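# Place the wall plate flat in the gray tray

## Task

Get the wall plate into the gray tray so it lies flat on the tray's bottom and stays there without the robot supporting it; then release suction and move the tool away from it.

## Robot and tools

Robot: two FANUC CRX arms, left_arm and right_arm, each ending in a single vacuum suction cup (rim 29 mm across) rather than fingers. The tracked point on each arm is its cup point: the middle of the cup rim when nothing touches it. The cup points along that point's own +z axis. About 7 cm back from the rim the tool widens to roughly 8 cm sideways, so keep that body clear of tray walls and other objects.

Frames: results report poses in one scene frame with its origin on the table top between the arms, +z upward, +x out across the table, and left_arm on the +y side. The arm names do not correspond to image sides. Base of left_arm sits near (0.070, 0.503, 0), right_arm near (-0.013, -0.447, 0). Reported cup positions can be slightly wrong, especially with the arm stretched out.

Row layout (used by both moving tools): one flat list of 14 numbers covering both arms, each in [-1, 1]. Entries 1-7 are left_arm: dx, dy, dz, rx, ry, rz, then suction. Entries 8-14 are the same seven for right_arm. dx..rz are an offset, not a pose: they are measured from the cup point's pose at the start of the action and expressed in the cup point's own axes (not the scene frame). Scale: 1.0 equals 0.6 m of travel or 180 degrees of turn. rx, ry, rz form a single rotation vector. Suction is a level, not an offset: 1 requests full vacuum (about 55 kPa below ambient), a fraction asks for that share, and 0.05 or less switches it off. It persists, so resend the current value to keep it; a 0 turns it off.

execute_actions(actions): a list of actions; each action is a table of up to 15 rows, each row applied for one 1/30 s step, and a short table repeats its final row to fill 15 steps. All rows in an action are offsets from that action's starting pose, not from the previous row. For the first action in a call, the start is the last pose a result reported. An empty list just returns state and images. Each step, the command is clipped to within 70 mm and 16 degrees of the measured pose, so big offsets need several actions.

move(target, speed, blocking): target is one 14-number row as above, offsets from the pose in the latest result. Each cup point travels in a straight line; all arms finish together in 0.5 to 10 s (cut short at 10 s). speed is m/s, 0.002 to 0.5, default 0.25; rotation rate is capped at twice that in rad/s. Moves ignore obstacles and the other arm, can overshoot speed, and drift off path near full reach. With blocking=false the call returns after 0.5 s; check with wait(0) and do not send rows or moves until a result shows it ended, or call stop. The result adds a move: line with the ending (done, off_target, moving, held, fault), any limits (paced = pose clipped; held = a check blocked steps, after which the arm may surge), and each cup's remaining distance to target.

wait(seconds): 0 to 10; the arms hold their last command, a running move continues. stop(): brakes the current move, needing some distance. zoom_image(camera, region): camera is cam_left_wrist or cam_right_wrist (both 504x504 fisheye); region is [x0, y0, x1, y1] in pixels from the top-left, at most 504 by 504. read_manual gives only licence text. finished_scene(scene) closes the scene permanently; call it only after the plate rests in the tray and the cup has let go and moved off.

Result lines: left_arm: ... | right_arm: ... give each cup position (m) and quaternion wxyz. suction_measured is the vacuum reached (near 0 means no seal; sealed on a smooth surface it settles up to 0.15 under the command). part_present turns 1 at 0.50 and back to 0 below 0.45. Hand target shows what the controller is currently steering toward. pose unreachable means the clearance check altered that arm's command. HELD in step readings marks steps where an arm was held back. MOTOR HOT warns of overheating from holding loads; exceeding it brakes the arm.

Picking and placing: switch suction on and press the rim squarely onto a flat smooth part of the plate so it seals all round; avoid holes, seams and edges. The cup shortens under vacuum, putting the object up to about 10 mm nearer the tool. Vacuum can lift a light object even without moving. To release, lower the plate until it sits on the tray bottom, set suction off, then retreat more than 15 mm. If the cup seals onto the table, turning suction off frees it.

Cautions: the arms are stiff; pushing even slightly past contact, or fast impacts, can cause a fault that freezes the arm for 10 s and drops the rest of the call. Joint torque at its limit (152 N m for the first three joints, 38 N m for wrist joints) or 150 N of external force triggers this. Keep the arms from striking each other. Never push or drop anything off the table; avoid drops, slips and slams. An idle arm should get zero offsets (after any correction back to its wanted pose). Loose objects may occasionally be nudged by an outside push. Approach slowly near contact and descend in small steps.

Each tool is called after "Call:" as name([rows], argument=value, ...), one row to a line, values as JSON.

## Session

I'll start by looking at the current state of the scene.

Call:
execute_actions(actions=[])

Scene clock: 0.00 s.
left_arm: end_effector_position=(+0.5669, +0.5603, +0.3430) suction_measured=0.00 part_present=0 end_effector_quat_wxyz=(+0.002, -0.314, +0.950, -0.001) | right_arm: end_effector_position=(+0.4829, -0.3770, +0.3418) suction_measured=0.00 part_present=0 end_effector_quat_wxyz=(+0.003, +0.190, +0.982, +0.002)
Joint positions: left_arm=[ 0.265  0.129  0.195  0.003 -1.633  0.258] | right_arm=[ 0.263  0.129  0.193 -0.    -1.629 -0.786]
Joint velocities: left_arm=[ 0.001  0.     0.     0.    -0.    -0.001] | right_arm=[-0.    -0.     0.     0.001  0.001 -0.   ]
Hand target (left_arm): +0.567, +0.560, +0.343; +0.002, -0.314, +0.950, -0.001
Hand target (right_arm): +0.483, -0.377, +0.342; +0.003, +0.190, +0.982, +0.002

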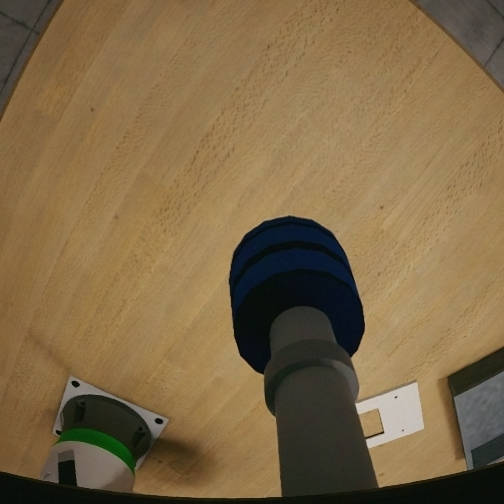

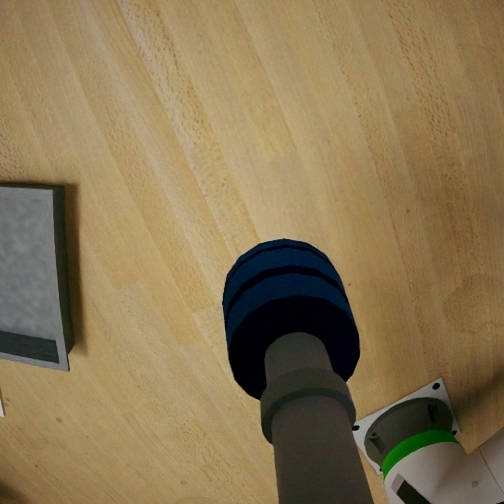

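Call:
zoom_image(camera="cam_left_wrist", region=[304, 304, 504, 504])

Call:
zoom_image(camera="cam_right_wrist", region=[0, 150, 200, 450])

Region (304, 304, 504, 504) of cam_left_wrist's 504x504 image, scaled by 2.520, with more detail than that image has.

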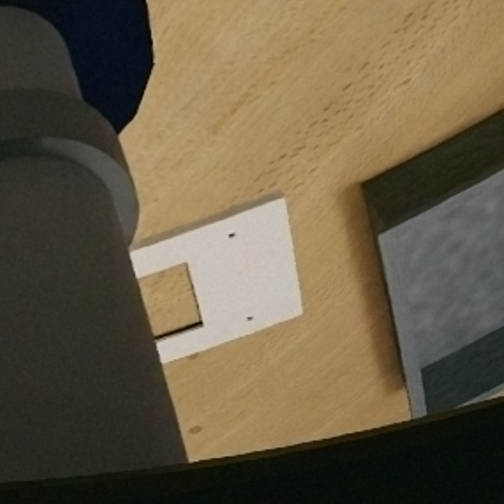

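Region (0, 150, 200, 450) of cam_right_wrist's 504x504 image, scaled by 1.680, with more detail than that image has.

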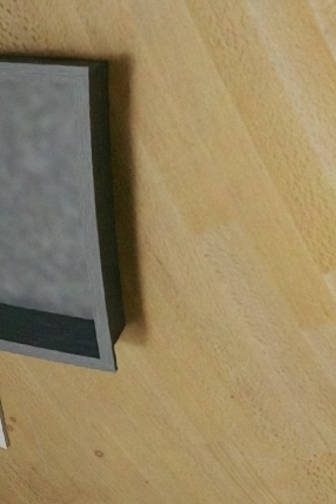

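Call:
move(target=[0.7157, -0.5003, -0.0617, 0, 0, 0, 0, 0, 0, 0, 0, 0, 0, 0], speed=0.4)

Scene clock: 16.93 s.
left_arm: end_effector_position=(+0.4009, +0.0634, +0.3801) suction_measured=0.00 part_present=0 end_effector_quat_wxyz=(-0.000, -0.313, +0.950, -0.002) | right_arm: end_effector_position=(+0.4829, -0.3770, +0.3418) suction_measured=0.00 part_present=0 end_effector_quat_wxyz=(+0.003, +0.190, +0.982, +0.002)
Joint positions: left_arm=[-0.8    0.272  0.453  0.003 -1.748  1.323] | right_arm=[ 0.263  0.129  0.193 -0.    -1.629 -0.786]
Joint velocities: left_arm=[-0.001  0.001  0.001 -0.     0.     0.001] | right_arm=[-0.     0.     0.     0.001 -0.002  0.   ]
Hand target (left_arm): +0.401, +0.063, +0.380; -0.000, -0.313, +0.950, -0.002
Hand target (right_arm): +0.483, -0.377, +0.342; +0.003, +0.190, +0.982, +0.002
Off the commanded pose (left_arm): 0.000 m, 0 deg.
Off the commanded pose (right_arm): 0.000 m, 0 deg.
move: done
camera_calibration (this result's frames):
cam_left_wrist: T_world_to_cam=[[0.582263, -0.812957, -0.00836988, -0.167608], [-0.749815, -0.540961, 0.380971, 0.192867], [-0.314241, -0.215549, -0.924549, 0.598313], [0, 0, 0, 1]] pos_world=[0.430221, 0.0970411, 0.478291]
cam_right_wrist: T_world_to_cam=[[-0.389243, -0.920716, 0.027779, -0.162158], [-0.858907, 0.373679, 0.350204, 0.443375], [-0.332819, 0.112455, -0.936261, 0.625971], [0, 0, 0, 1]] pos_world=[0.526034, -0.385375, 0.435306]

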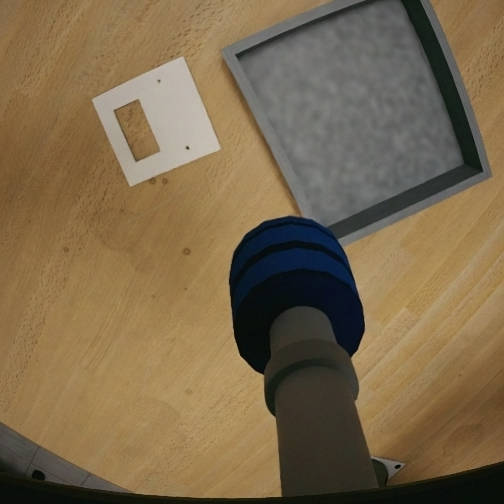

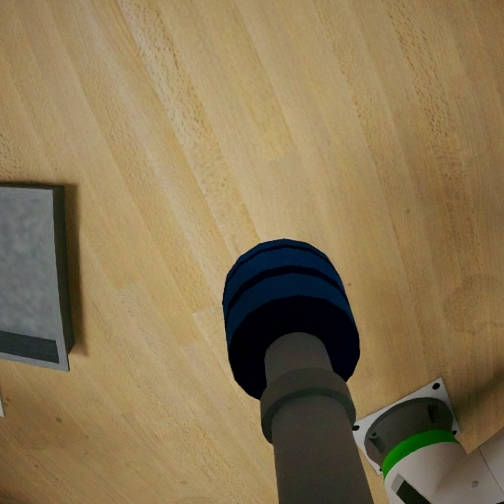

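Call:
zoom_image(camera="cam_left_wrist", region=[72, 40, 240, 208])

Call:
zoom_image(camera="cam_left_wrist", region=[204, 0, 504, 300])

Region (72, 40, 240, 208) of cam_left_wrist's 504x504 image, scaled by 3.000, with more detail than that image has.

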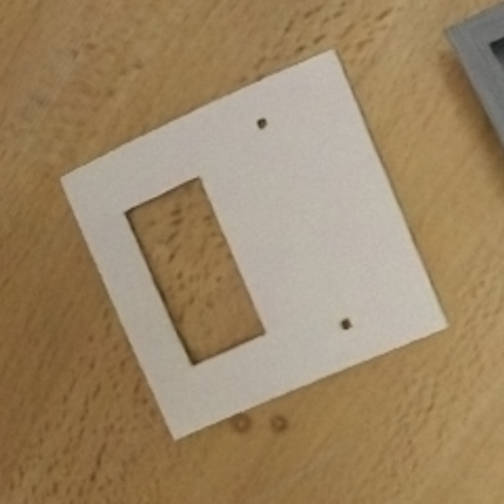

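Region (204, 0, 504, 300) of cam_left_wrist's 504x504 image, scaled by 1.680, with more detail than that image has.

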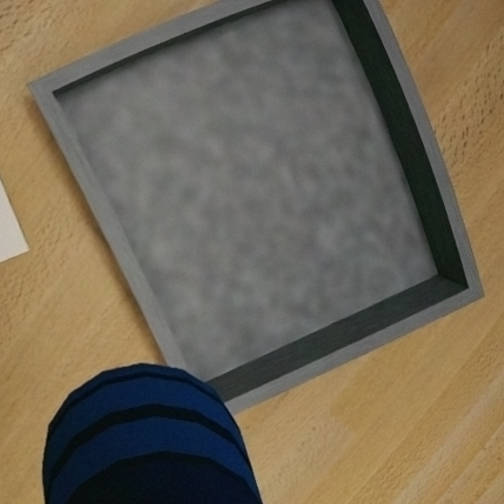

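Call:
move(target=[-0.0269, 0.1718, 0.4668, 0, 0, -0.109, 0, 0, 0, 0, 0, 0, 0, 0], speed=0.3)

Scene clock: 31.97 s.
left_arm: end_effector_position=(+0.3539, +0.1546, +0.0997) suction_measured=0.00 part_present=0 end_effector_quat_wxyz=(-0.000, -0.472, +0.882, -0.002) | right_arm: end_effector_position=(+0.4829, -0.3770, +0.3418) suction_measured=0.00 part_present=0 end_effector_quat_wxyz=(+0.003, +0.190, +0.982, +0.002)
Joint positions: left_arm=[-0.706  0.136 -0.385  0.003 -1.045  1.572] | right_arm=[ 0.263  0.129  0.193 -0.    -1.629 -0.786]
Joint velocities: left_arm=[-0.001  0.    -0.001 -0.    -0.    -0.   ] | right_arm=[ 0.    -0.002  0.     0.     0.    -0.   ]
Hand target (left_arm): +0.354, +0.155, +0.100; -0.000, -0.472, +0.882, -0.002
Hand target (right_arm): +0.483, -0.377, +0.342; +0.003, +0.190, +0.982, +0.002
Off the commanded pose (left_arm): 0.001 m, 0 deg.
Off the commanded pose (right_arm): 0.000 m, 0 deg.
move: done
camera_calibration (this result's frames):
cam_left_wrist: T_world_to_cam=[[0.822718, -0.56838, -0.00889033, -0.191287], [-0.522586, -0.762403, 0.381635, 0.267588], [-0.223692, -0.309332, -0.92427, 0.32633], [0, 0, 0, 1]] pos_world=[0.37021, 0.196231, 0.197796]
cam_right_wrist: T_world_to_cam=[[-0.389244, -0.920716, 0.0277789, -0.162158], [-0.858907, 0.373679, 0.350204, 0.443375], [-0.332819, 0.112455, -0.936262, 0.625971], [0, 0, 0, 1]] pos_world=[0.526034, -0.385375, 0.435306]

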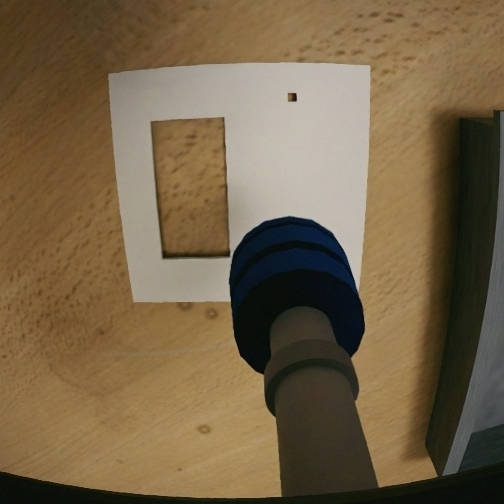

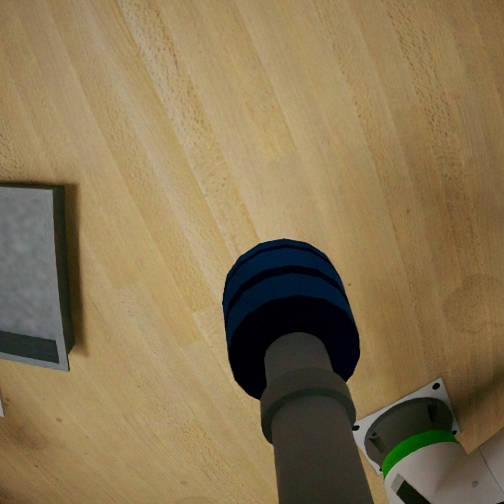

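Call:
zoom_image(camera="cam_left_wrist", region=[90, 50, 390, 350])

Region (90, 50, 390, 350) of cam_left_wrist's 504x504 image, scaled by 1.680, with more detail than that image has.

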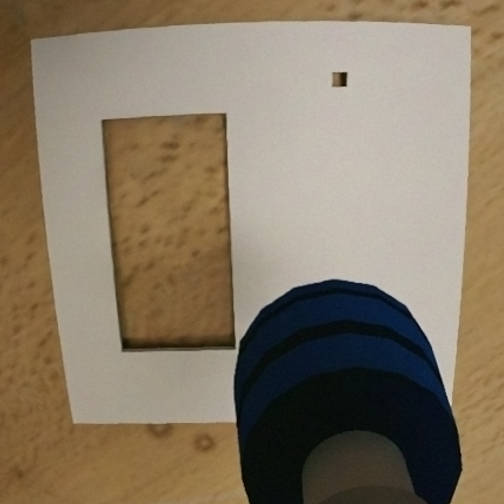

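Call:
move(target=[0.0005, -0.013, 0.128, 0, 0, 0, 1, 0, 0, 0, 0, 0, 0, 0], speed=0.12)

Scene clock: 41.93 s.
left_arm: end_effector_position=(+0.3606, +0.1500, +0.0226) suction_measured=0.00 part_present=0 end_effector_quat_wxyz=(-0.000, -0.472, +0.882, -0.002) | right_arm: end_effector_position=(+0.4829, -0.3770, +0.3418) suction_measured=0.00 part_present=0 end_effector_quat_wxyz=(+0.003, +0.190, +0.982, +0.002)
Joint positions: left_arm=[-0.707  0.273 -0.437  0.003 -0.858  1.573] | right_arm=[ 0.263  0.129  0.193 -0.    -1.629 -0.786]
Joint velocities: left_arm=[-0.     0.001  0.    -0.    -0.    -0.   ] | right_arm=[-0.    -0.001 -0.     0.001  0.     0.002]
Hand target (left_arm): +0.361, +0.150, +0.023; -0.000, -0.472, +0.882, -0.002
Hand target (right_arm): +0.483, -0.377, +0.342; +0.003, +0.190, +0.982, +0.002
Off the commanded pose (left_arm): 0.000 m, 0 deg.
Off the commanded pose (right_arm): 0.000 m, 0 deg.
move: done
camera_calibration (this result's frames):
cam_left_wrist: T_world_to_cam=[[0.822929, -0.568072, -0.00906594, -0.200226], [-0.522349, -0.762777, 0.381212, 0.296902], [-0.223471, -0.308975, -0.924443, 0.255042], [0, 0, 0, 1]] pos_world=[0.376853, 0.191529, 0.120774]
cam_right_wrist: T_world_to_cam=[[-0.389243, -0.920716, 0.027779, -0.162158], [-0.858907, 0.373679, 0.350204, 0.443375], [-0.332819, 0.112455, -0.936261, 0.625971], [0, 0, 0, 1]] pos_world=[0.526034, -0.385375, 0.435306]

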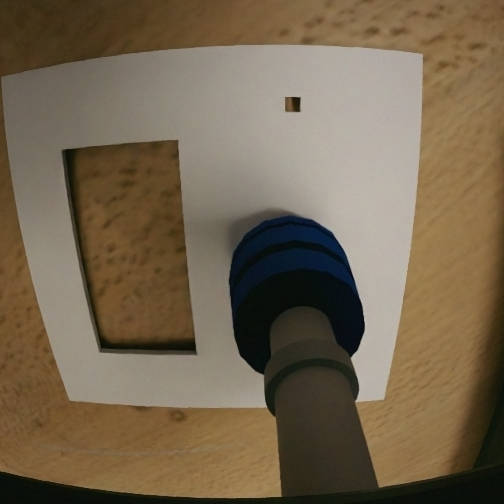

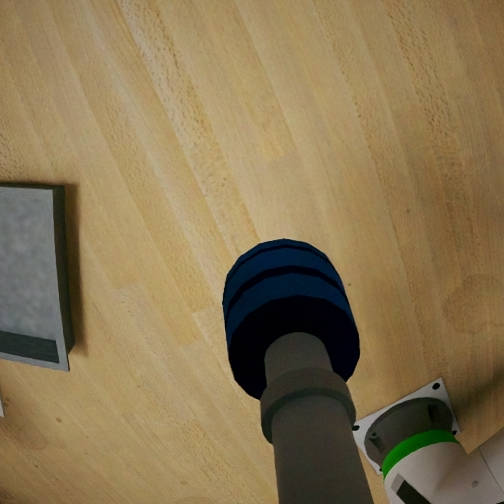

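Call:
move(target=[0, 0, 0.0133, 0, 0, 0, 1, 0, 0, 0, 0, 0, 0, 0], speed=0.02)

Scene clock: 43.13 s.
left_arm: end_effector_position=(+0.3606, +0.1499, +0.0146) suction_measured=0.00 part_present=0 end_effector_quat_wxyz=(-0.000, -0.472, +0.882, -0.002) | right_arm: end_effector_position=(+0.4829, -0.3770, +0.3418) suction_measured=0.00 part_present=0 end_effector_quat_wxyz=(+0.003, +0.190, +0.982, +0.002)
Joint positions: left_arm=[-0.707  0.287 -0.442  0.003 -0.838  1.573] | right_arm=[ 0.263  0.129  0.193 -0.    -1.629 -0.786]
Joint velocities: left_arm=[ 0.     0.    -0.    -0.     0.001 -0.001] | right_arm=[ 0.    -0.001 -0.001 -0.    -0.    -0.002]
Hand target (left_arm): +0.361, +0.150, +0.015; -0.000, -0.472, +0.882, -0.002
Hand target (right_arm): +0.483, -0.377, +0.342; +0.003, +0.190, +0.982, +0.002
Off the commanded pose (left_arm): 0.000 m, 0 deg.
Off the commanded pose (right_arm): 0.000 m, 0 deg.
move: done
camera_calibration (this result's frames):
cam_left_wrist: T_world_to_cam=[[0.823019, -0.567941, -0.00904834, -0.200415], [-0.522215, -0.762831, 0.381289, 0.299882], [-0.223452, -0.309083, -0.924412, 0.247666], [0, 0, 0, 1]] pos_world=[0.37689, 0.191484, 0.11279]
cam_right_wrist: T_world_to_cam=[[-0.389244, -0.920716, 0.027779, -0.162158], [-0.858907, 0.373679, 0.350204, 0.443375], [-0.332819, 0.112455, -0.936261, 0.625971], [0, 0, 0, 1]] pos_world=[0.526034, -0.385375, 0.435305]

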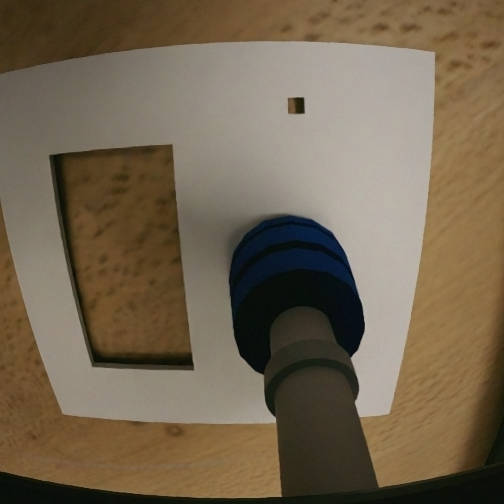

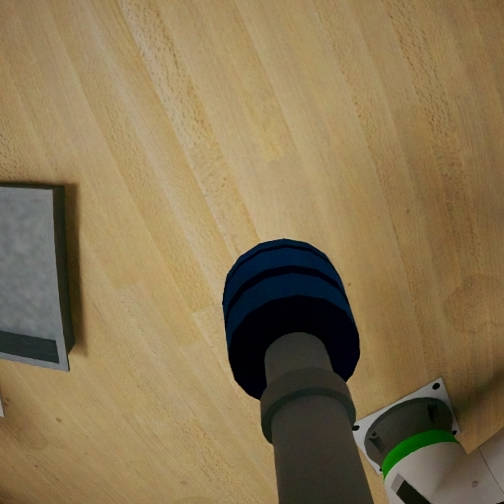

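Call:
move(target=[0, 0, 0.0067, 0, 0, 0, 1, 0, 0, 0, 0, 0, 0, 0], speed=0.012)

Scene clock: 44.13 s.
left_arm: end_effector_position=(+0.3606, +0.1499, +0.0106) suction_measured=0.00 part_present=0 end_effector_quat_wxyz=(-0.000, -0.472, +0.882, -0.002) | right_arm: end_effector_position=(+0.4829, -0.3770, +0.3418) suction_measured=0.00 part_present=0 end_effector_quat_wxyz=(+0.003, +0.190, +0.982, +0.002)
Joint positions: left_arm=[-0.707  0.294 -0.445  0.003 -0.828  1.573] | right_arm=[ 0.263  0.129  0.193 -0.    -1.629 -0.786]
Joint velocities: left_arm=[-0.001  0.     0.     0.    -0.002 -0.002] | right_arm=[-0.     0.001  0.     0.001 -0.002  0.001]
Hand target (left_arm): +0.361, +0.150, +0.011; -0.000, -0.472, +0.882, -0.002
Hand target (right_arm): +0.483, -0.377, +0.342; +0.003, +0.190, +0.982, +0.002
Off the commanded pose (left_arm): 0.000 m, 0 deg.
Off the commanded pose (right_arm): 0.000 m, 0 deg.
move: done
camera_calibration (this result's frames):
cam_left_wrist: T_world_to_cam=[[0.822976, -0.568004, -0.00904791, -0.200434], [-0.522303, -0.762832, 0.381166, 0.301492], [-0.223406, -0.308964, -0.924463, 0.243907], [0, 0, 0, 1]] pos_world=[0.376913, 0.191498, 0.108751]
cam_right_wrist: T_world_to_cam=[[-0.389243, -0.920716, 0.027779, -0.162158], [-0.858907, 0.373679, 0.350204, 0.443375], [-0.332819, 0.112455, -0.936262, 0.625971], [0, 0, 0, 1]] pos_world=[0.526034, -0.385375, 0.435306]

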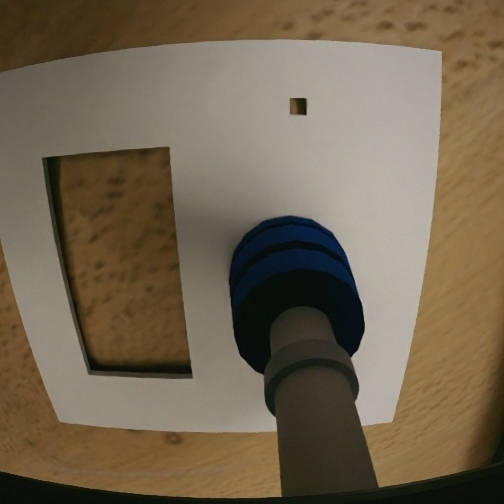

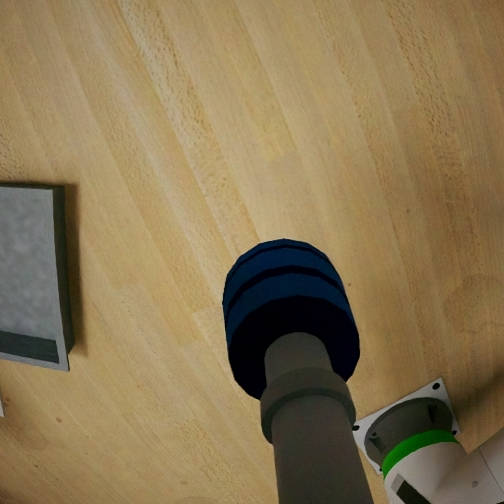

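Call:
move(target=[0, 0, 0.0055, 0, 0, 0, 1, 0, 0, 0, 0, 0, 0, 0], speed=0.012)

Scene clock: 45.17 s.
left_arm: end_effector_position=(+0.3606, +0.1499, +0.0073) suction_measured=0.76 part_present=1 end_effector_quat_wxyz=(-0.000, -0.472, +0.882, -0.002) | right_arm: end_effector_position=(+0.4829, -0.3770, +0.3418) suction_measured=0.00 part_present=0 end_effector_quat_wxyz=(+0.003, +0.190, +0.982, +0.002)
Joint positions: left_arm=[-0.707  0.3   -0.447  0.003 -0.82   1.573] | right_arm=[ 0.263  0.129  0.193 -0.    -1.629 -0.786]
Joint velocities: left_arm=[ 0.     0.     0.    -0.    -0.001 -0.   ] | right_arm=[-0.     0.     0.    -0.001  0.     0.001]
Hand target (left_arm): +0.361, +0.150, +0.007; -0.000, -0.472, +0.882, -0.002
Hand target (right_arm): +0.483, -0.377, +0.342; +0.003, +0.190, +0.982, +0.002
Off the commanded pose (left_arm): 0.000 m, 0 deg.
Off the commanded pose (right_arm): 0.000 m, 0 deg.
move: done
camera_calibration (this result's frames):
cam_left_wrist: T_world_to_cam=[[0.823034, -0.56792, -0.00904543, -0.200526], [-0.52221, -0.762862, 0.381232, 0.3027], [-0.22341, -0.309044, -0.924435, 0.240865], [0, 0, 0, 1]] pos_world=[0.376924, 0.191474, 0.105451]
cam_right_wrist: T_world_to_cam=[[-0.389244, -0.920716, 0.027779, -0.162158], [-0.858907, 0.373679, 0.350204, 0.443375], [-0.332819, 0.112455, -0.936261, 0.625971], [0, 0, 0, 1]] pos_world=[0.526034, -0.385375, 0.435306]

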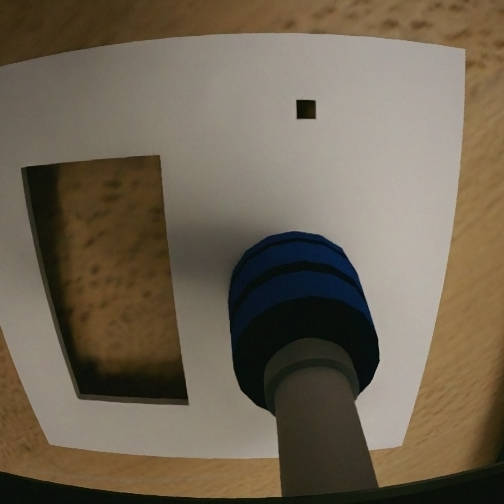

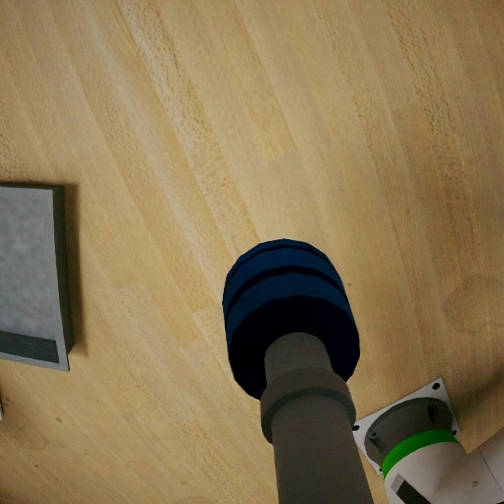

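Call:
move(target=[0, 0, -0.138, 0, 0, 0, 1, 0, 0, 0, 0, 0, 0, 0], speed=0.2)

Scene clock: 49.77 s.
left_arm: end_effector_position=(+0.3601, +0.1500, +0.0903) suction_measured=0.99 part_present=1 end_effector_quat_wxyz=(-0.000, -0.472, +0.882, -0.002) | right_arm: end_effector_position=(+0.4829, -0.3770, +0.3418) suction_measured=0.00 part_present=0 end_effector_quat_wxyz=(+0.003, +0.190, +0.982, +0.002)
Joint positions: left_arm=[-0.707  0.167 -0.375  0.003 -1.025  1.573] | right_arm=[ 0.263  0.129  0.193 -0.    -1.629 -0.786]
Joint velocities: left_arm=[ 0.001 -0.001  0.    -0.003  0.002  0.002] | right_arm=[-0.     0.001 -0.     0.    -0.    -0.   ]
Hand target (left_arm): +0.360, +0.150, +0.090; -0.000, -0.472, +0.882, -0.002
Hand target (right_arm): +0.483, -0.377, +0.342; +0.003, +0.190, +0.982, +0.002
Off the commanded pose (left_arm): 0.000 m, 0 deg.
Off the commanded pose (right_arm): 0.000 m, 0 deg.
move: done
camera_calibration (this result's frames):
cam_left_wrist: T_world_to_cam=[[0.82271, -0.568388, -0.00911975, -0.199088], [-0.522481, -0.762388, 0.38181, 0.270827], [-0.223969, -0.309354, -0.924196, 0.317748], [0, 0, 0, 1]] pos_world=[0.376459, 0.191613, 0.188442]
cam_right_wrist: T_world_to_cam=[[-0.389244, -0.920716, 0.027779, -0.162158], [-0.858907, 0.373679, 0.350204, 0.443375], [-0.332819, 0.112455, -0.936261, 0.625971], [0, 0, 0, 1]] pos_world=[0.526034, -0.385375, 0.435306]

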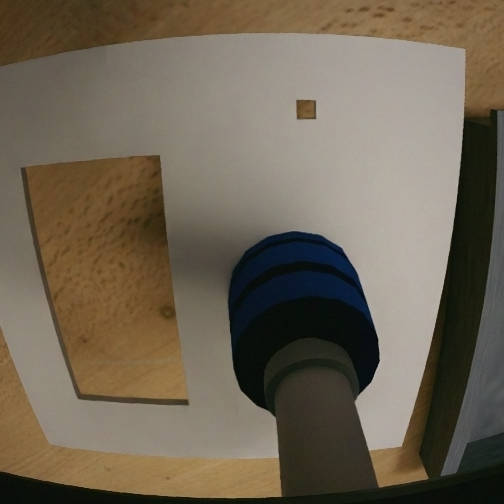

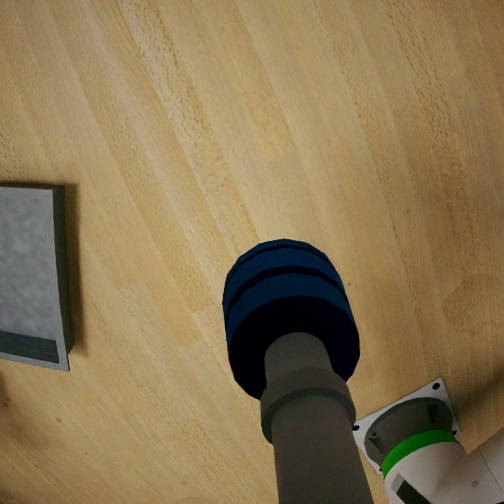

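Call:
move(target=[0.1164, -0.3641, 0.02, 0, 0, -0.02, 1, 0, 0, 0, 0, 0, 0, 0], speed=0.25)

Scene clock: 53.87 s.
left_arm: end_effector_position=(+0.5027, -0.0292, +0.0790) suction_measured=0.98 part_present=1 end_effector_quat_wxyz=(-0.001, -0.499, +0.867, -0.002) | right_arm: end_effector_position=(+0.4829, -0.3770, +0.3418) suction_measured=0.00 part_present=0 end_effector_quat_wxyz=(+0.003, +0.190, +0.982, +0.002)
Joint positions: left_arm=[-0.81   0.705  0.371  0.003 -1.233  1.739] | right_arm=[ 0.263  0.129  0.193 -0.    -1.629 -0.786]
Joint velocities: left_arm=[-0.001  0.001  0.001 -0.001  0.001  0.001] | right_arm=[0.    0.    0.    0.001 0.002 0.001]
Hand target (left_arm): +0.503, -0.029, +0.079; -0.001, -0.499, +0.867, -0.002
Hand target (right_arm): +0.483, -0.377, +0.342; +0.003, +0.190, +0.982, +0.002
Off the commanded pose (left_arm): 0.001 m, 0 deg.
Off the commanded pose (right_arm): 0.000 m, 0 deg.
move: done
camera_calibration (this result's frames):
cam_left_wrist: T_world_to_cam=[[0.856471, -0.516103, -0.00971974, -0.433742], [-0.473661, -0.793246, 0.38263, 0.187547], [-0.205187, -0.323108, -0.92385, 0.273914], [0, 0, 0, 1]] pos_world=[0.516525, 0.0134194, 0.177079]
cam_right_wrist: T_world_to_cam=[[-0.389244, -0.920716, 0.0277789, -0.162158], [-0.858907, 0.373679, 0.350204, 0.443375], [-0.332819, 0.112455, -0.936261, 0.625971], [0, 0, 0, 1]] pos_world=[0.526034, -0.385375, 0.435306]

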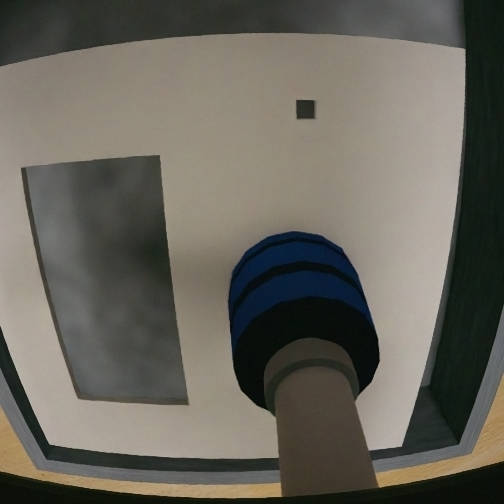

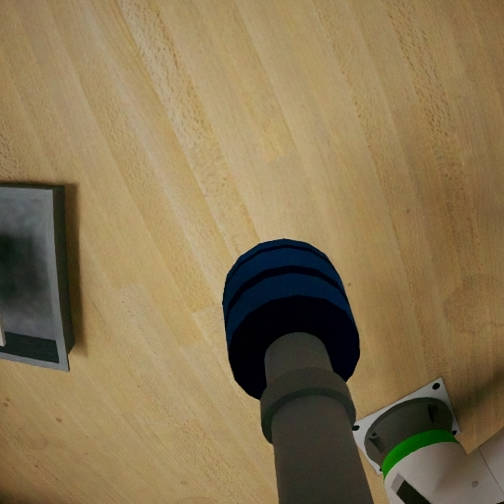

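Call:
move(target=[0, 0, 0.095, 0, 0, 0, 1, 0, 0, 0, 0, 0, 0, 0], speed=0.1)

Scene clock: 59.20 s.
left_arm: end_effector_position=(+0.5029, -0.0293, +0.0219) suction_measured=0.99 part_present=1 end_effector_quat_wxyz=(-0.001, -0.499, +0.867, -0.002) | right_arm: end_effector_position=(+0.4829, -0.3770, +0.3418) suction_measured=0.00 part_present=0 end_effector_quat_wxyz=(+0.003, +0.190, +0.982, +0.002)
Joint positions: left_arm=[-0.81   0.762  0.323  0.003 -1.128  1.739] | right_arm=[ 0.263  0.129  0.193 -0.    -1.629 -0.786]
Joint velocities: left_arm=[-0.001  0.     0.    -0.    -0.001  0.   ] | right_arm=[ 0.     0.     0.    -0.001  0.001 -0.   ]
Hand target (left_arm): +0.503, -0.029, +0.022; -0.001, -0.499, +0.867, -0.002
Hand target (right_arm): +0.483, -0.377, +0.342; +0.003, +0.190, +0.982, +0.002
Off the commanded pose (left_arm): 0.000 m, 0 deg.
Off the commanded pose (right_arm): 0.000 m, 0 deg.
move: done
camera_calibration (this result's frames):
cam_left_wrist: T_world_to_cam=[[0.856622, -0.515852, -0.00978306, -0.434602], [-0.473456, -0.793472, 0.382416, 0.209297], [-0.205032, -0.322954, -0.923939, 0.22108], [0, 0, 0, 1]] pos_world=[0.516711, 0.0132793, 0.119974]
cam_right_wrist: T_world_to_cam=[[-0.389244, -0.920716, 0.0277791, -0.162158], [-0.858907, 0.373679, 0.350204, 0.443375], [-0.332819, 0.112455, -0.936261, 0.625971], [0, 0, 0, 1]] pos_world=[0.526034, -0.385375, 0.435306]

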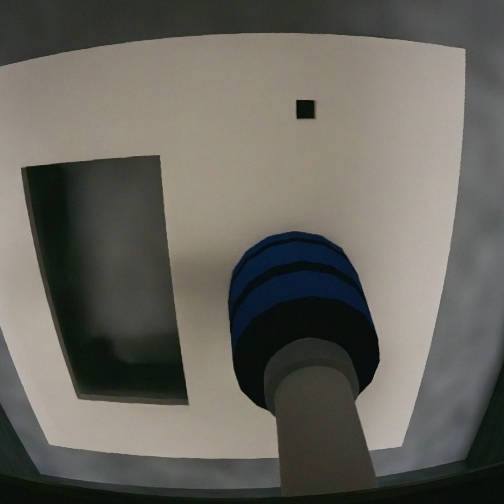

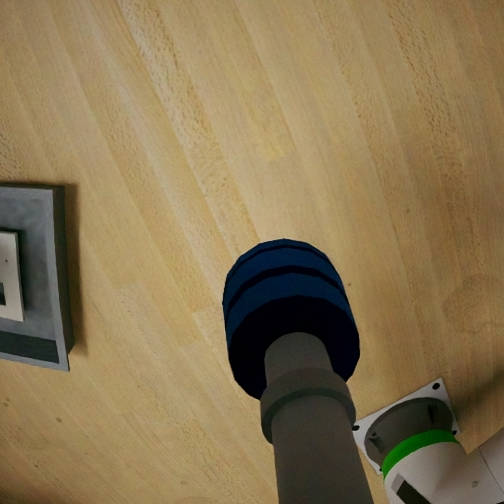

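Call:
zoom_image(camera="cam_left_wrist", region=[384, 384, 504, 504])

Call:
zoom_image(camera="cam_right_wrist", region=[0, 180, 100, 380])

Region (384, 384, 504, 504) of cam_left_wrist's 504x504 image, scaled by 4.200, with more detail than that image has.

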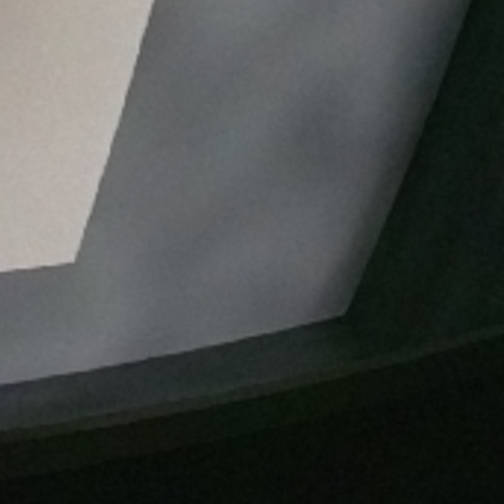

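Region (0, 180, 100, 380) of cam_right_wrist's 504x504 image, scaled by 2.520, with more detail than that image has.

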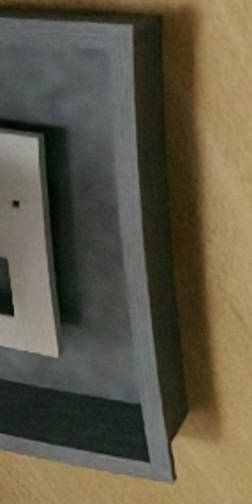

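Call:
zoom_image(camera="cam_left_wrist", region=[40, 340, 200, 500])

Region (40, 340, 200, 500) of cam_left_wrist's 504x504 image, scaled by 3.150, with more detail than that image has.

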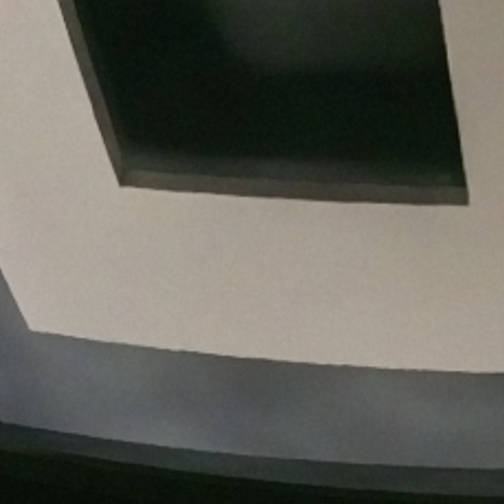

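Call:
move(target=[0, 0, 0.02, 0, 0, 0, 1, 0, 0, 0, 0, 0, 0, 0], speed=0.03)

Scene clock: 65.37 s.
left_arm: end_effector_position=(+0.5029, -0.0294, +0.0099) suction_measured=0.98 part_present=1 end_effector_quat_wxyz=(-0.001, -0.499, +0.867, -0.002) | right_arm: end_effector_position=(+0.4829, -0.3770, +0.3418) suction_measured=0.00 part_present=0 end_effector_quat_wxyz=(+0.003, +0.190, +0.982, +0.002)
Joint positions: left_arm=[-0.81   0.775  0.315  0.004 -1.107  1.739] | right_arm=[ 0.263  0.129  0.193 -0.    -1.629 -0.786]
Joint velocities: left_arm=[-0.    -0.     0.     0.    -0.001  0.   ] | right_arm=[-0.     0.     0.     0.    -0.002  0.   ]
Hand target (left_arm): +0.503, -0.029, +0.010; -0.001, -0.499, +0.867, -0.002
Hand target (right_arm): +0.483, -0.377, +0.342; +0.003, +0.190, +0.982, +0.002
Off the commanded pose (left_arm): 0.000 m, 0 deg.
Off the commanded pose (right_arm): 0.000 m, 0 deg.
move: done
camera_calibration (this result's frames):
cam_left_wrist: T_world_to_cam=[[0.856664, -0.515781, -0.00982642, -0.434792], [-0.47336, -0.793494, 0.382489, 0.213813], [-0.205077, -0.323013, -0.923908, 0.209985], [0, 0, 0, 1]] pos_world=[0.516744, 0.0132303, 0.107954]
cam_right_wrist: T_world_to_cam=[[-0.389243, -0.920716, 0.0277789, -0.162158], [-0.858907, 0.373679, 0.350204, 0.443375], [-0.332819, 0.112455, -0.936261, 0.625971], [0, 0, 0, 1]] pos_world=[0.526034, -0.385375, 0.435306]

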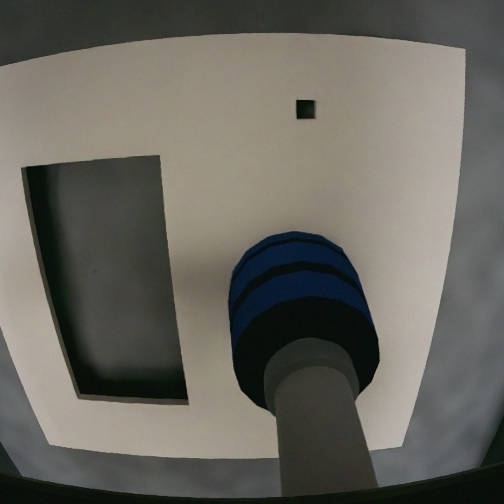

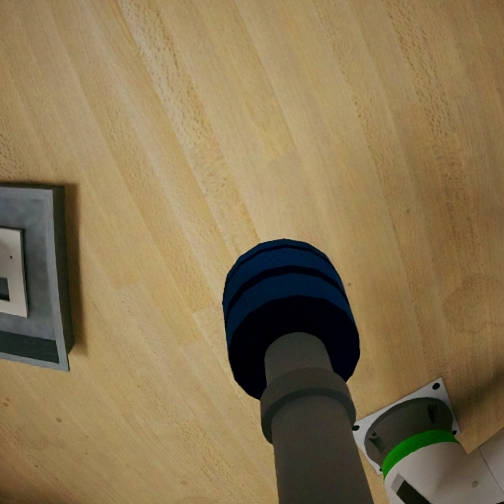

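Call:
move(target=[0, 0, 0.0067, 0, 0, 0, 1, 0, 0, 0, 0, 0, 0, 0], speed=0.015)

Call:
zoom_image(camera="cam_left_wrist", region=[40, 300, 200, 460])

Call:
zoom_image(camera="cam_right_wrist", region=[0, 210, 60, 330])

Scene clock: 67.27 s.
left_arm: end_effector_position=(+0.5030, -0.0293, +0.0058) suction_measured=1.00 part_present=1 end_effector_quat_wxyz=(-0.001, -0.499, +0.867, -0.002) | right_arm: end_effector_position=(+0.4829, -0.3770, +0.3418) suction_measured=0.00 part_present=0 end_effector_quat_wxyz=(+0.003, +0.190, +0.982, +0.002)
Joint positions: left_arm=[-0.81   0.78   0.313  0.003 -1.1    1.739] | right_arm=[ 0.263  0.129  0.193 -0.    -1.629 -0.786]
Joint velocities: left_arm=[-0.    -0.    -0.     0.     0.001  0.002] | right_arm=[ 0.     0.    -0.    -0.001  0.001 -0.   ]
Hand target (left_arm): +0.503, -0.029, +0.006; -0.001, -0.499, +0.867, -0.002
Hand target (right_arm): +0.483, -0.377, +0.342; +0.003, +0.190, +0.982, +0.002
Off the commanded pose (left_arm): 0.000 m, 0 deg.
Off the commanded pose (right_arm): 0.000 m, 0 deg.
move: done
camera_calibration (this result's frames):
cam_left_wrist: T_world_to_cam=[[0.856666, -0.515779, -0.00982065, -0.434845], [-0.473385, -0.793534, 0.382374, 0.215403], [-0.205013, -0.322918, -0.923955, 0.20623], [0, 0, 0, 1]] pos_world=[0.516766, 0.0132413, 0.103912]
cam_right_wrist: T_world_to_cam=[[-0.389243, -0.920716, 0.027779, -0.162158], [-0.858907, 0.373679, 0.350204, 0.443375], [-0.332819, 0.112455, -0.936261, 0.625971], [0, 0, 0, 1]] pos_world=[0.526034, -0.385375, 0.435306]

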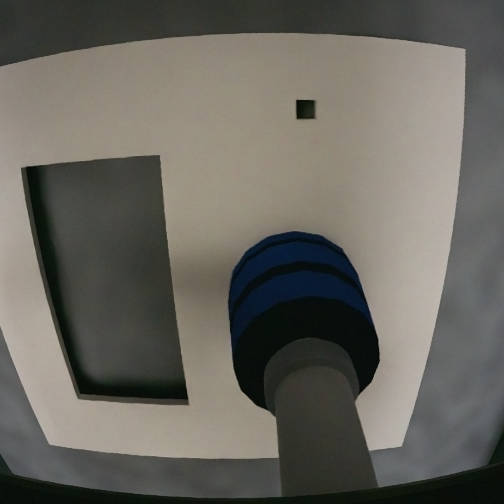

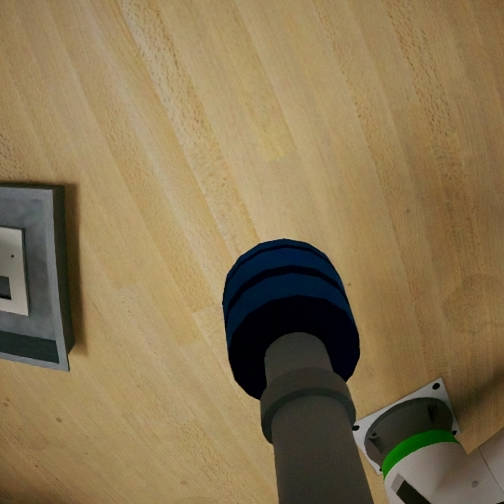

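Region (40, 300, 200, 460) of cam_left_wrist's 504x504 image, scaled by 3.150, with more detail than that image has.

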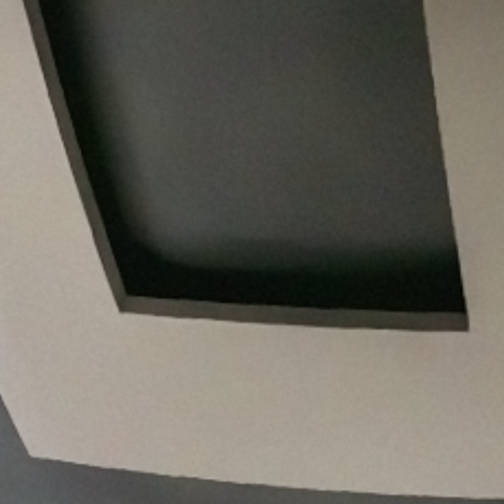

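Region (0, 210, 60, 330) of cam_right_wrist's 504x504 image, scaled by 4.200, with more detail than that image has.

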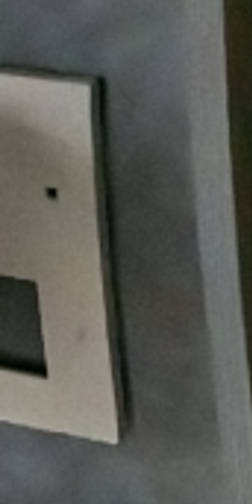

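Call:
move(target=[0, 0, 0.0035, 0, 0, 0, 1, 0, 0, 0, 0, 0, 0, 0], speed=0.01)

Call:
zoom_image(camera="cam_left_wrist", region=[40, 300, 200, 460])

Scene clock: 68.97 s.
left_arm: end_effector_position=(+0.5030, -0.0294, +0.0037) suction_measured=1.00 part_present=1 end_effector_quat_wxyz=(-0.001, -0.499, +0.867, -0.002) | right_arm: end_effector_position=(+0.4829, -0.3770, +0.3418) suction_measured=0.00 part_present=0 end_effector_quat_wxyz=(+0.003, +0.190, +0.982, +0.002)
Joint positions: left_arm=[-0.81   0.782  0.312  0.004 -1.097  1.739] | right_arm=[ 0.263  0.129  0.193 -0.    -1.629 -0.786]
Joint velocities: left_arm=[ 0.    -0.     0.    -0.    -0.001 -0.001] | right_arm=[-0.    -0.     0.    -0.003  0.     0.002]
Hand target (left_arm): +0.503, -0.029, +0.004; -0.001, -0.499, +0.867, -0.002
Hand target (right_arm): +0.483, -0.377, +0.342; +0.003, +0.190, +0.982, +0.002
Off the commanded pose (left_arm): 0.000 m, 0 deg.
Off the commanded pose (right_arm): 0.000 m, 0 deg.
move: done
camera_calibration (this result's frames):
cam_left_wrist: T_world_to_cam=[[0.856682, -0.515752, -0.00984485, -0.434883], [-0.473331, -0.79352, 0.382471, 0.216147], [-0.205072, -0.322996, -0.923915, 0.204312], [0, 0, 0, 1]] pos_world=[0.516764, 0.0132168, 0.101815]
cam_right_wrist: T_world_to_cam=[[-0.389244, -0.920716, 0.027779, -0.162158], [-0.858907, 0.373679, 0.350204, 0.443375], [-0.332819, 0.112455, -0.936261, 0.625971], [0, 0, 0, 1]] pos_world=[0.526034, -0.385375, 0.435306]

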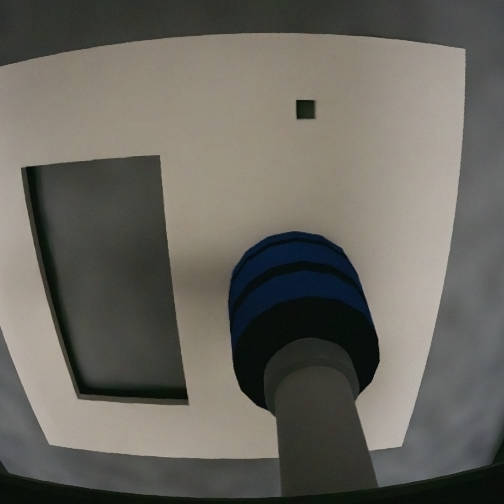

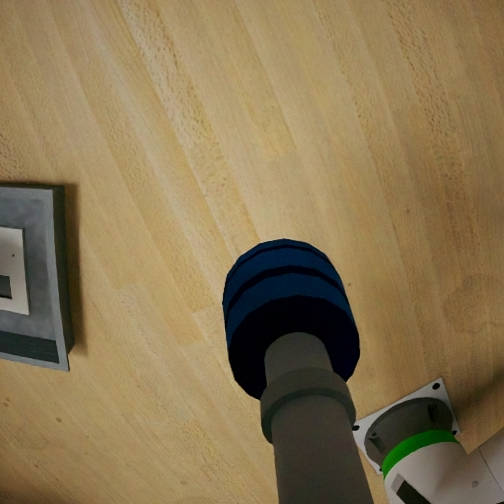

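Region (40, 300, 200, 460) of cam_left_wrist's 504x504 image, scaled by 3.150, with more detail than that image has.

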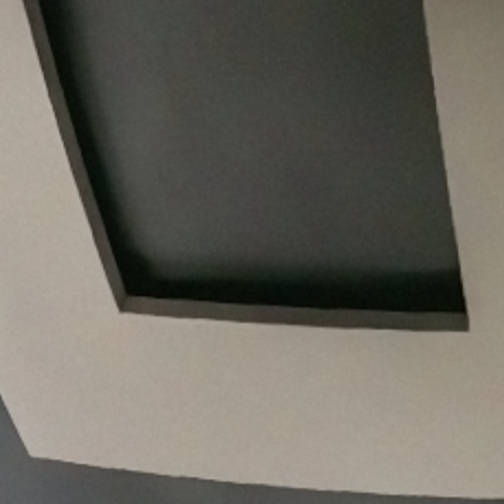

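Call:
execute_actions([
  [[0,0,0.0003,0,0,0,1,0,0,0,0,0,0,0],[0,0,0.0006,0,0,0,1,0,0,0,0,0,0,0],[0,0,0.0009,0,0,0,1,0,0,0,0,0,0,0],[0,0,0.0012,0,0,0,1,0,0,0,0,0,0,0],[0,0,0.0015,0,0,0,1,0,0,0,0,0,0,0],[0,0,0.0017,0,0,0,1,0,0,0,0,0,0,0],[0,0,0.0017,0,0,0,1,0,0,0,0,0,0,0],[0,0,0.0017,0,0,0,1,0,0,0,0,0,0,0],[0,0,0.0017,0,0,0,1,0,0,0,0,0,0,0],[0,0,0.0017,0,0,0,0,0,0,0,0,0,0,0]],
])

Scene clock: 71.53 s.
left_arm: end_effector_position=(+0.5030, -0.0294, +0.0028) suction_measured=0.00 part_present=0 end_effector_quat_wxyz=(-0.001, -0.499, +0.867, -0.002) | right_arm: end_effector_position=(+0.4829, -0.3770, +0.3418) suction_measured=0.00 part_present=0 end_effector_quat_wxyz=(+0.003, +0.190, +0.982, +0.002)
Joint positions: left_arm=[-0.81   0.783  0.311  0.003 -1.095  1.739] | right_arm=[ 0.263  0.129  0.193 -0.    -1.629 -0.786]
Joint velocities: left_arm=[ 0.002  0.001 -0.     0.    -0.     0.002] | right_arm=[-0.    -0.    -0.     0.    -0.    -0.001]
Hand target (left_arm): +0.503, -0.029, +0.003; -0.001, -0.499, +0.867, -0.002
Hand target (right_arm): +0.483, -0.377, +0.342; +0.003, +0.190, +0.982, +0.002
Off the commanded pose (left_arm): 0.000 m, 0 deg.
Off the commanded pose (right_arm): 0.000 m, 0 deg.
Step readings (end_effector_position):
0: left_arm (+0.5030, -0.0293, +0.0037) | right_arm (+0.4829, -0.3770, +0.3418)
1: left_arm (+0.5030, -0.0293, +0.0037) | right_arm (+0.4829, -0.3770, +0.3418)
2: left_arm (+0.5030, -0.0294, +0.0036) | right_arm (+0.4829, -0.3770, +0.3418)
4: left_arm (+0.5030, -0.0294, +0.0033) | right_arm (+0.4829, -0.3770, +0.3418)
8: left_arm (+0.5030, -0.0294, +0.0029) | right_arm (+0.4829, -0.3770, +0.3418)
15: end_effector_position above
camera_calibration (this result's frames):
cam_left_wrist: T_world_to_cam=[[0.856675, -0.515766, -0.00967539, -0.434945], [-0.473417, -0.793508, 0.382388, 0.216577], [-0.2049, -0.323002, -0.923951, 0.203353], [0, 0, 0, 1]] pos_world=[0.516805, 0.0132097, 0.100864]
cam_right_wrist: T_world_to_cam=[[-0.389244, -0.920716, 0.027779, -0.162158], [-0.858907, 0.373679, 0.350204, 0.443375], [-0.332819, 0.112455, -0.936261, 0.625971], [0, 0, 0, 1]] pos_world=[0.526034, -0.385375, 0.435306]

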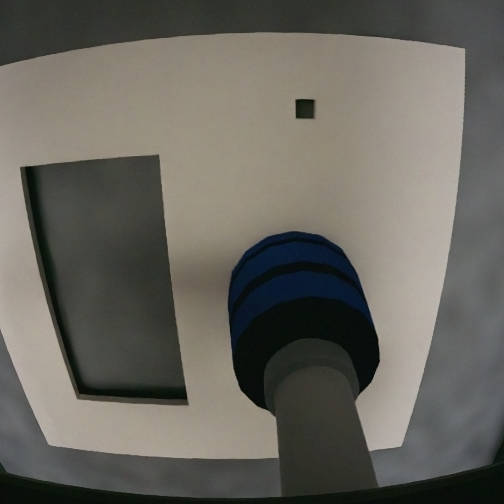

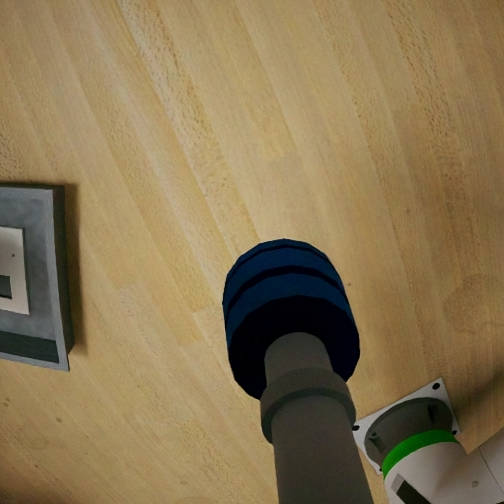

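Call:
move(target=[0, 0, -0.36, 0, 0, 0, 0, 0, 0, 0, 0, 0, 0, 0], speed=0.25)

Scene clock: 73.73 s.
left_arm: end_effector_position=(+0.5021, -0.0286, +0.2189) suction_measured=0.00 part_present=0 end_effector_quat_wxyz=(-0.001, -0.498, +0.867, -0.002) | right_arm: end_effector_position=(+0.4829, -0.3770, +0.3418) suction_measured=0.00 part_present=0 end_effector_quat_wxyz=(+0.003, +0.190, +0.982, +0.002)
Joint positions: left_arm=[-0.81   0.631  0.584  0.003 -1.52   1.739] | right_arm=[ 0.263  0.129  0.193 -0.    -1.629 -0.786]
Joint velocities: left_arm=[-0.003  0.     0.001 -0.002  0.002  0.002] | right_arm=[ 0.    -0.    -0.    -0.001 -0.001  0.   ]
Hand target (left_arm): +0.502, -0.029, +0.219; -0.001, -0.498, +0.867, -0.002
Hand target (right_arm): +0.483, -0.377, +0.342; +0.003, +0.190, +0.982, +0.002
Off the commanded pose (left_arm): 0.001 m, 0 deg.
Off the commanded pose (right_arm): 0.000 m, 0 deg.
move: done
camera_calibration (this result's frames):
cam_left_wrist: T_world_to_cam=[[0.85608, -0.516749, -0.00988447, -0.431364], [-0.474171, -0.792865, 0.382788, 0.134432], [-0.205642, -0.323011, -0.923783, 0.403451], [0, 0, 0, 1]] pos_world=[0.515993, 0.0139982, 0.316978]
cam_right_wrist: T_world_to_cam=[[-0.389244, -0.920716, 0.027779, -0.162158], [-0.858907, 0.373679, 0.350204, 0.443375], [-0.332819, 0.112455, -0.936261, 0.625971], [0, 0, 0, 1]] pos_world=[0.526034, -0.385375, 0.435306]

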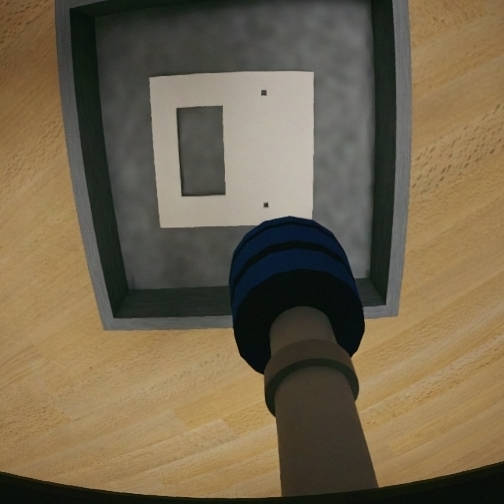

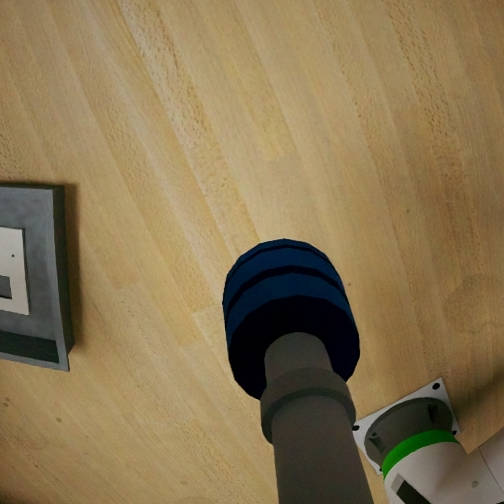

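The plate is lying flat in the middle of the tray and the tool is about 21 cm above it, so I'm ending scene 1.

Call:
finished_scene(scene=1)

The scene is finished: the task was done.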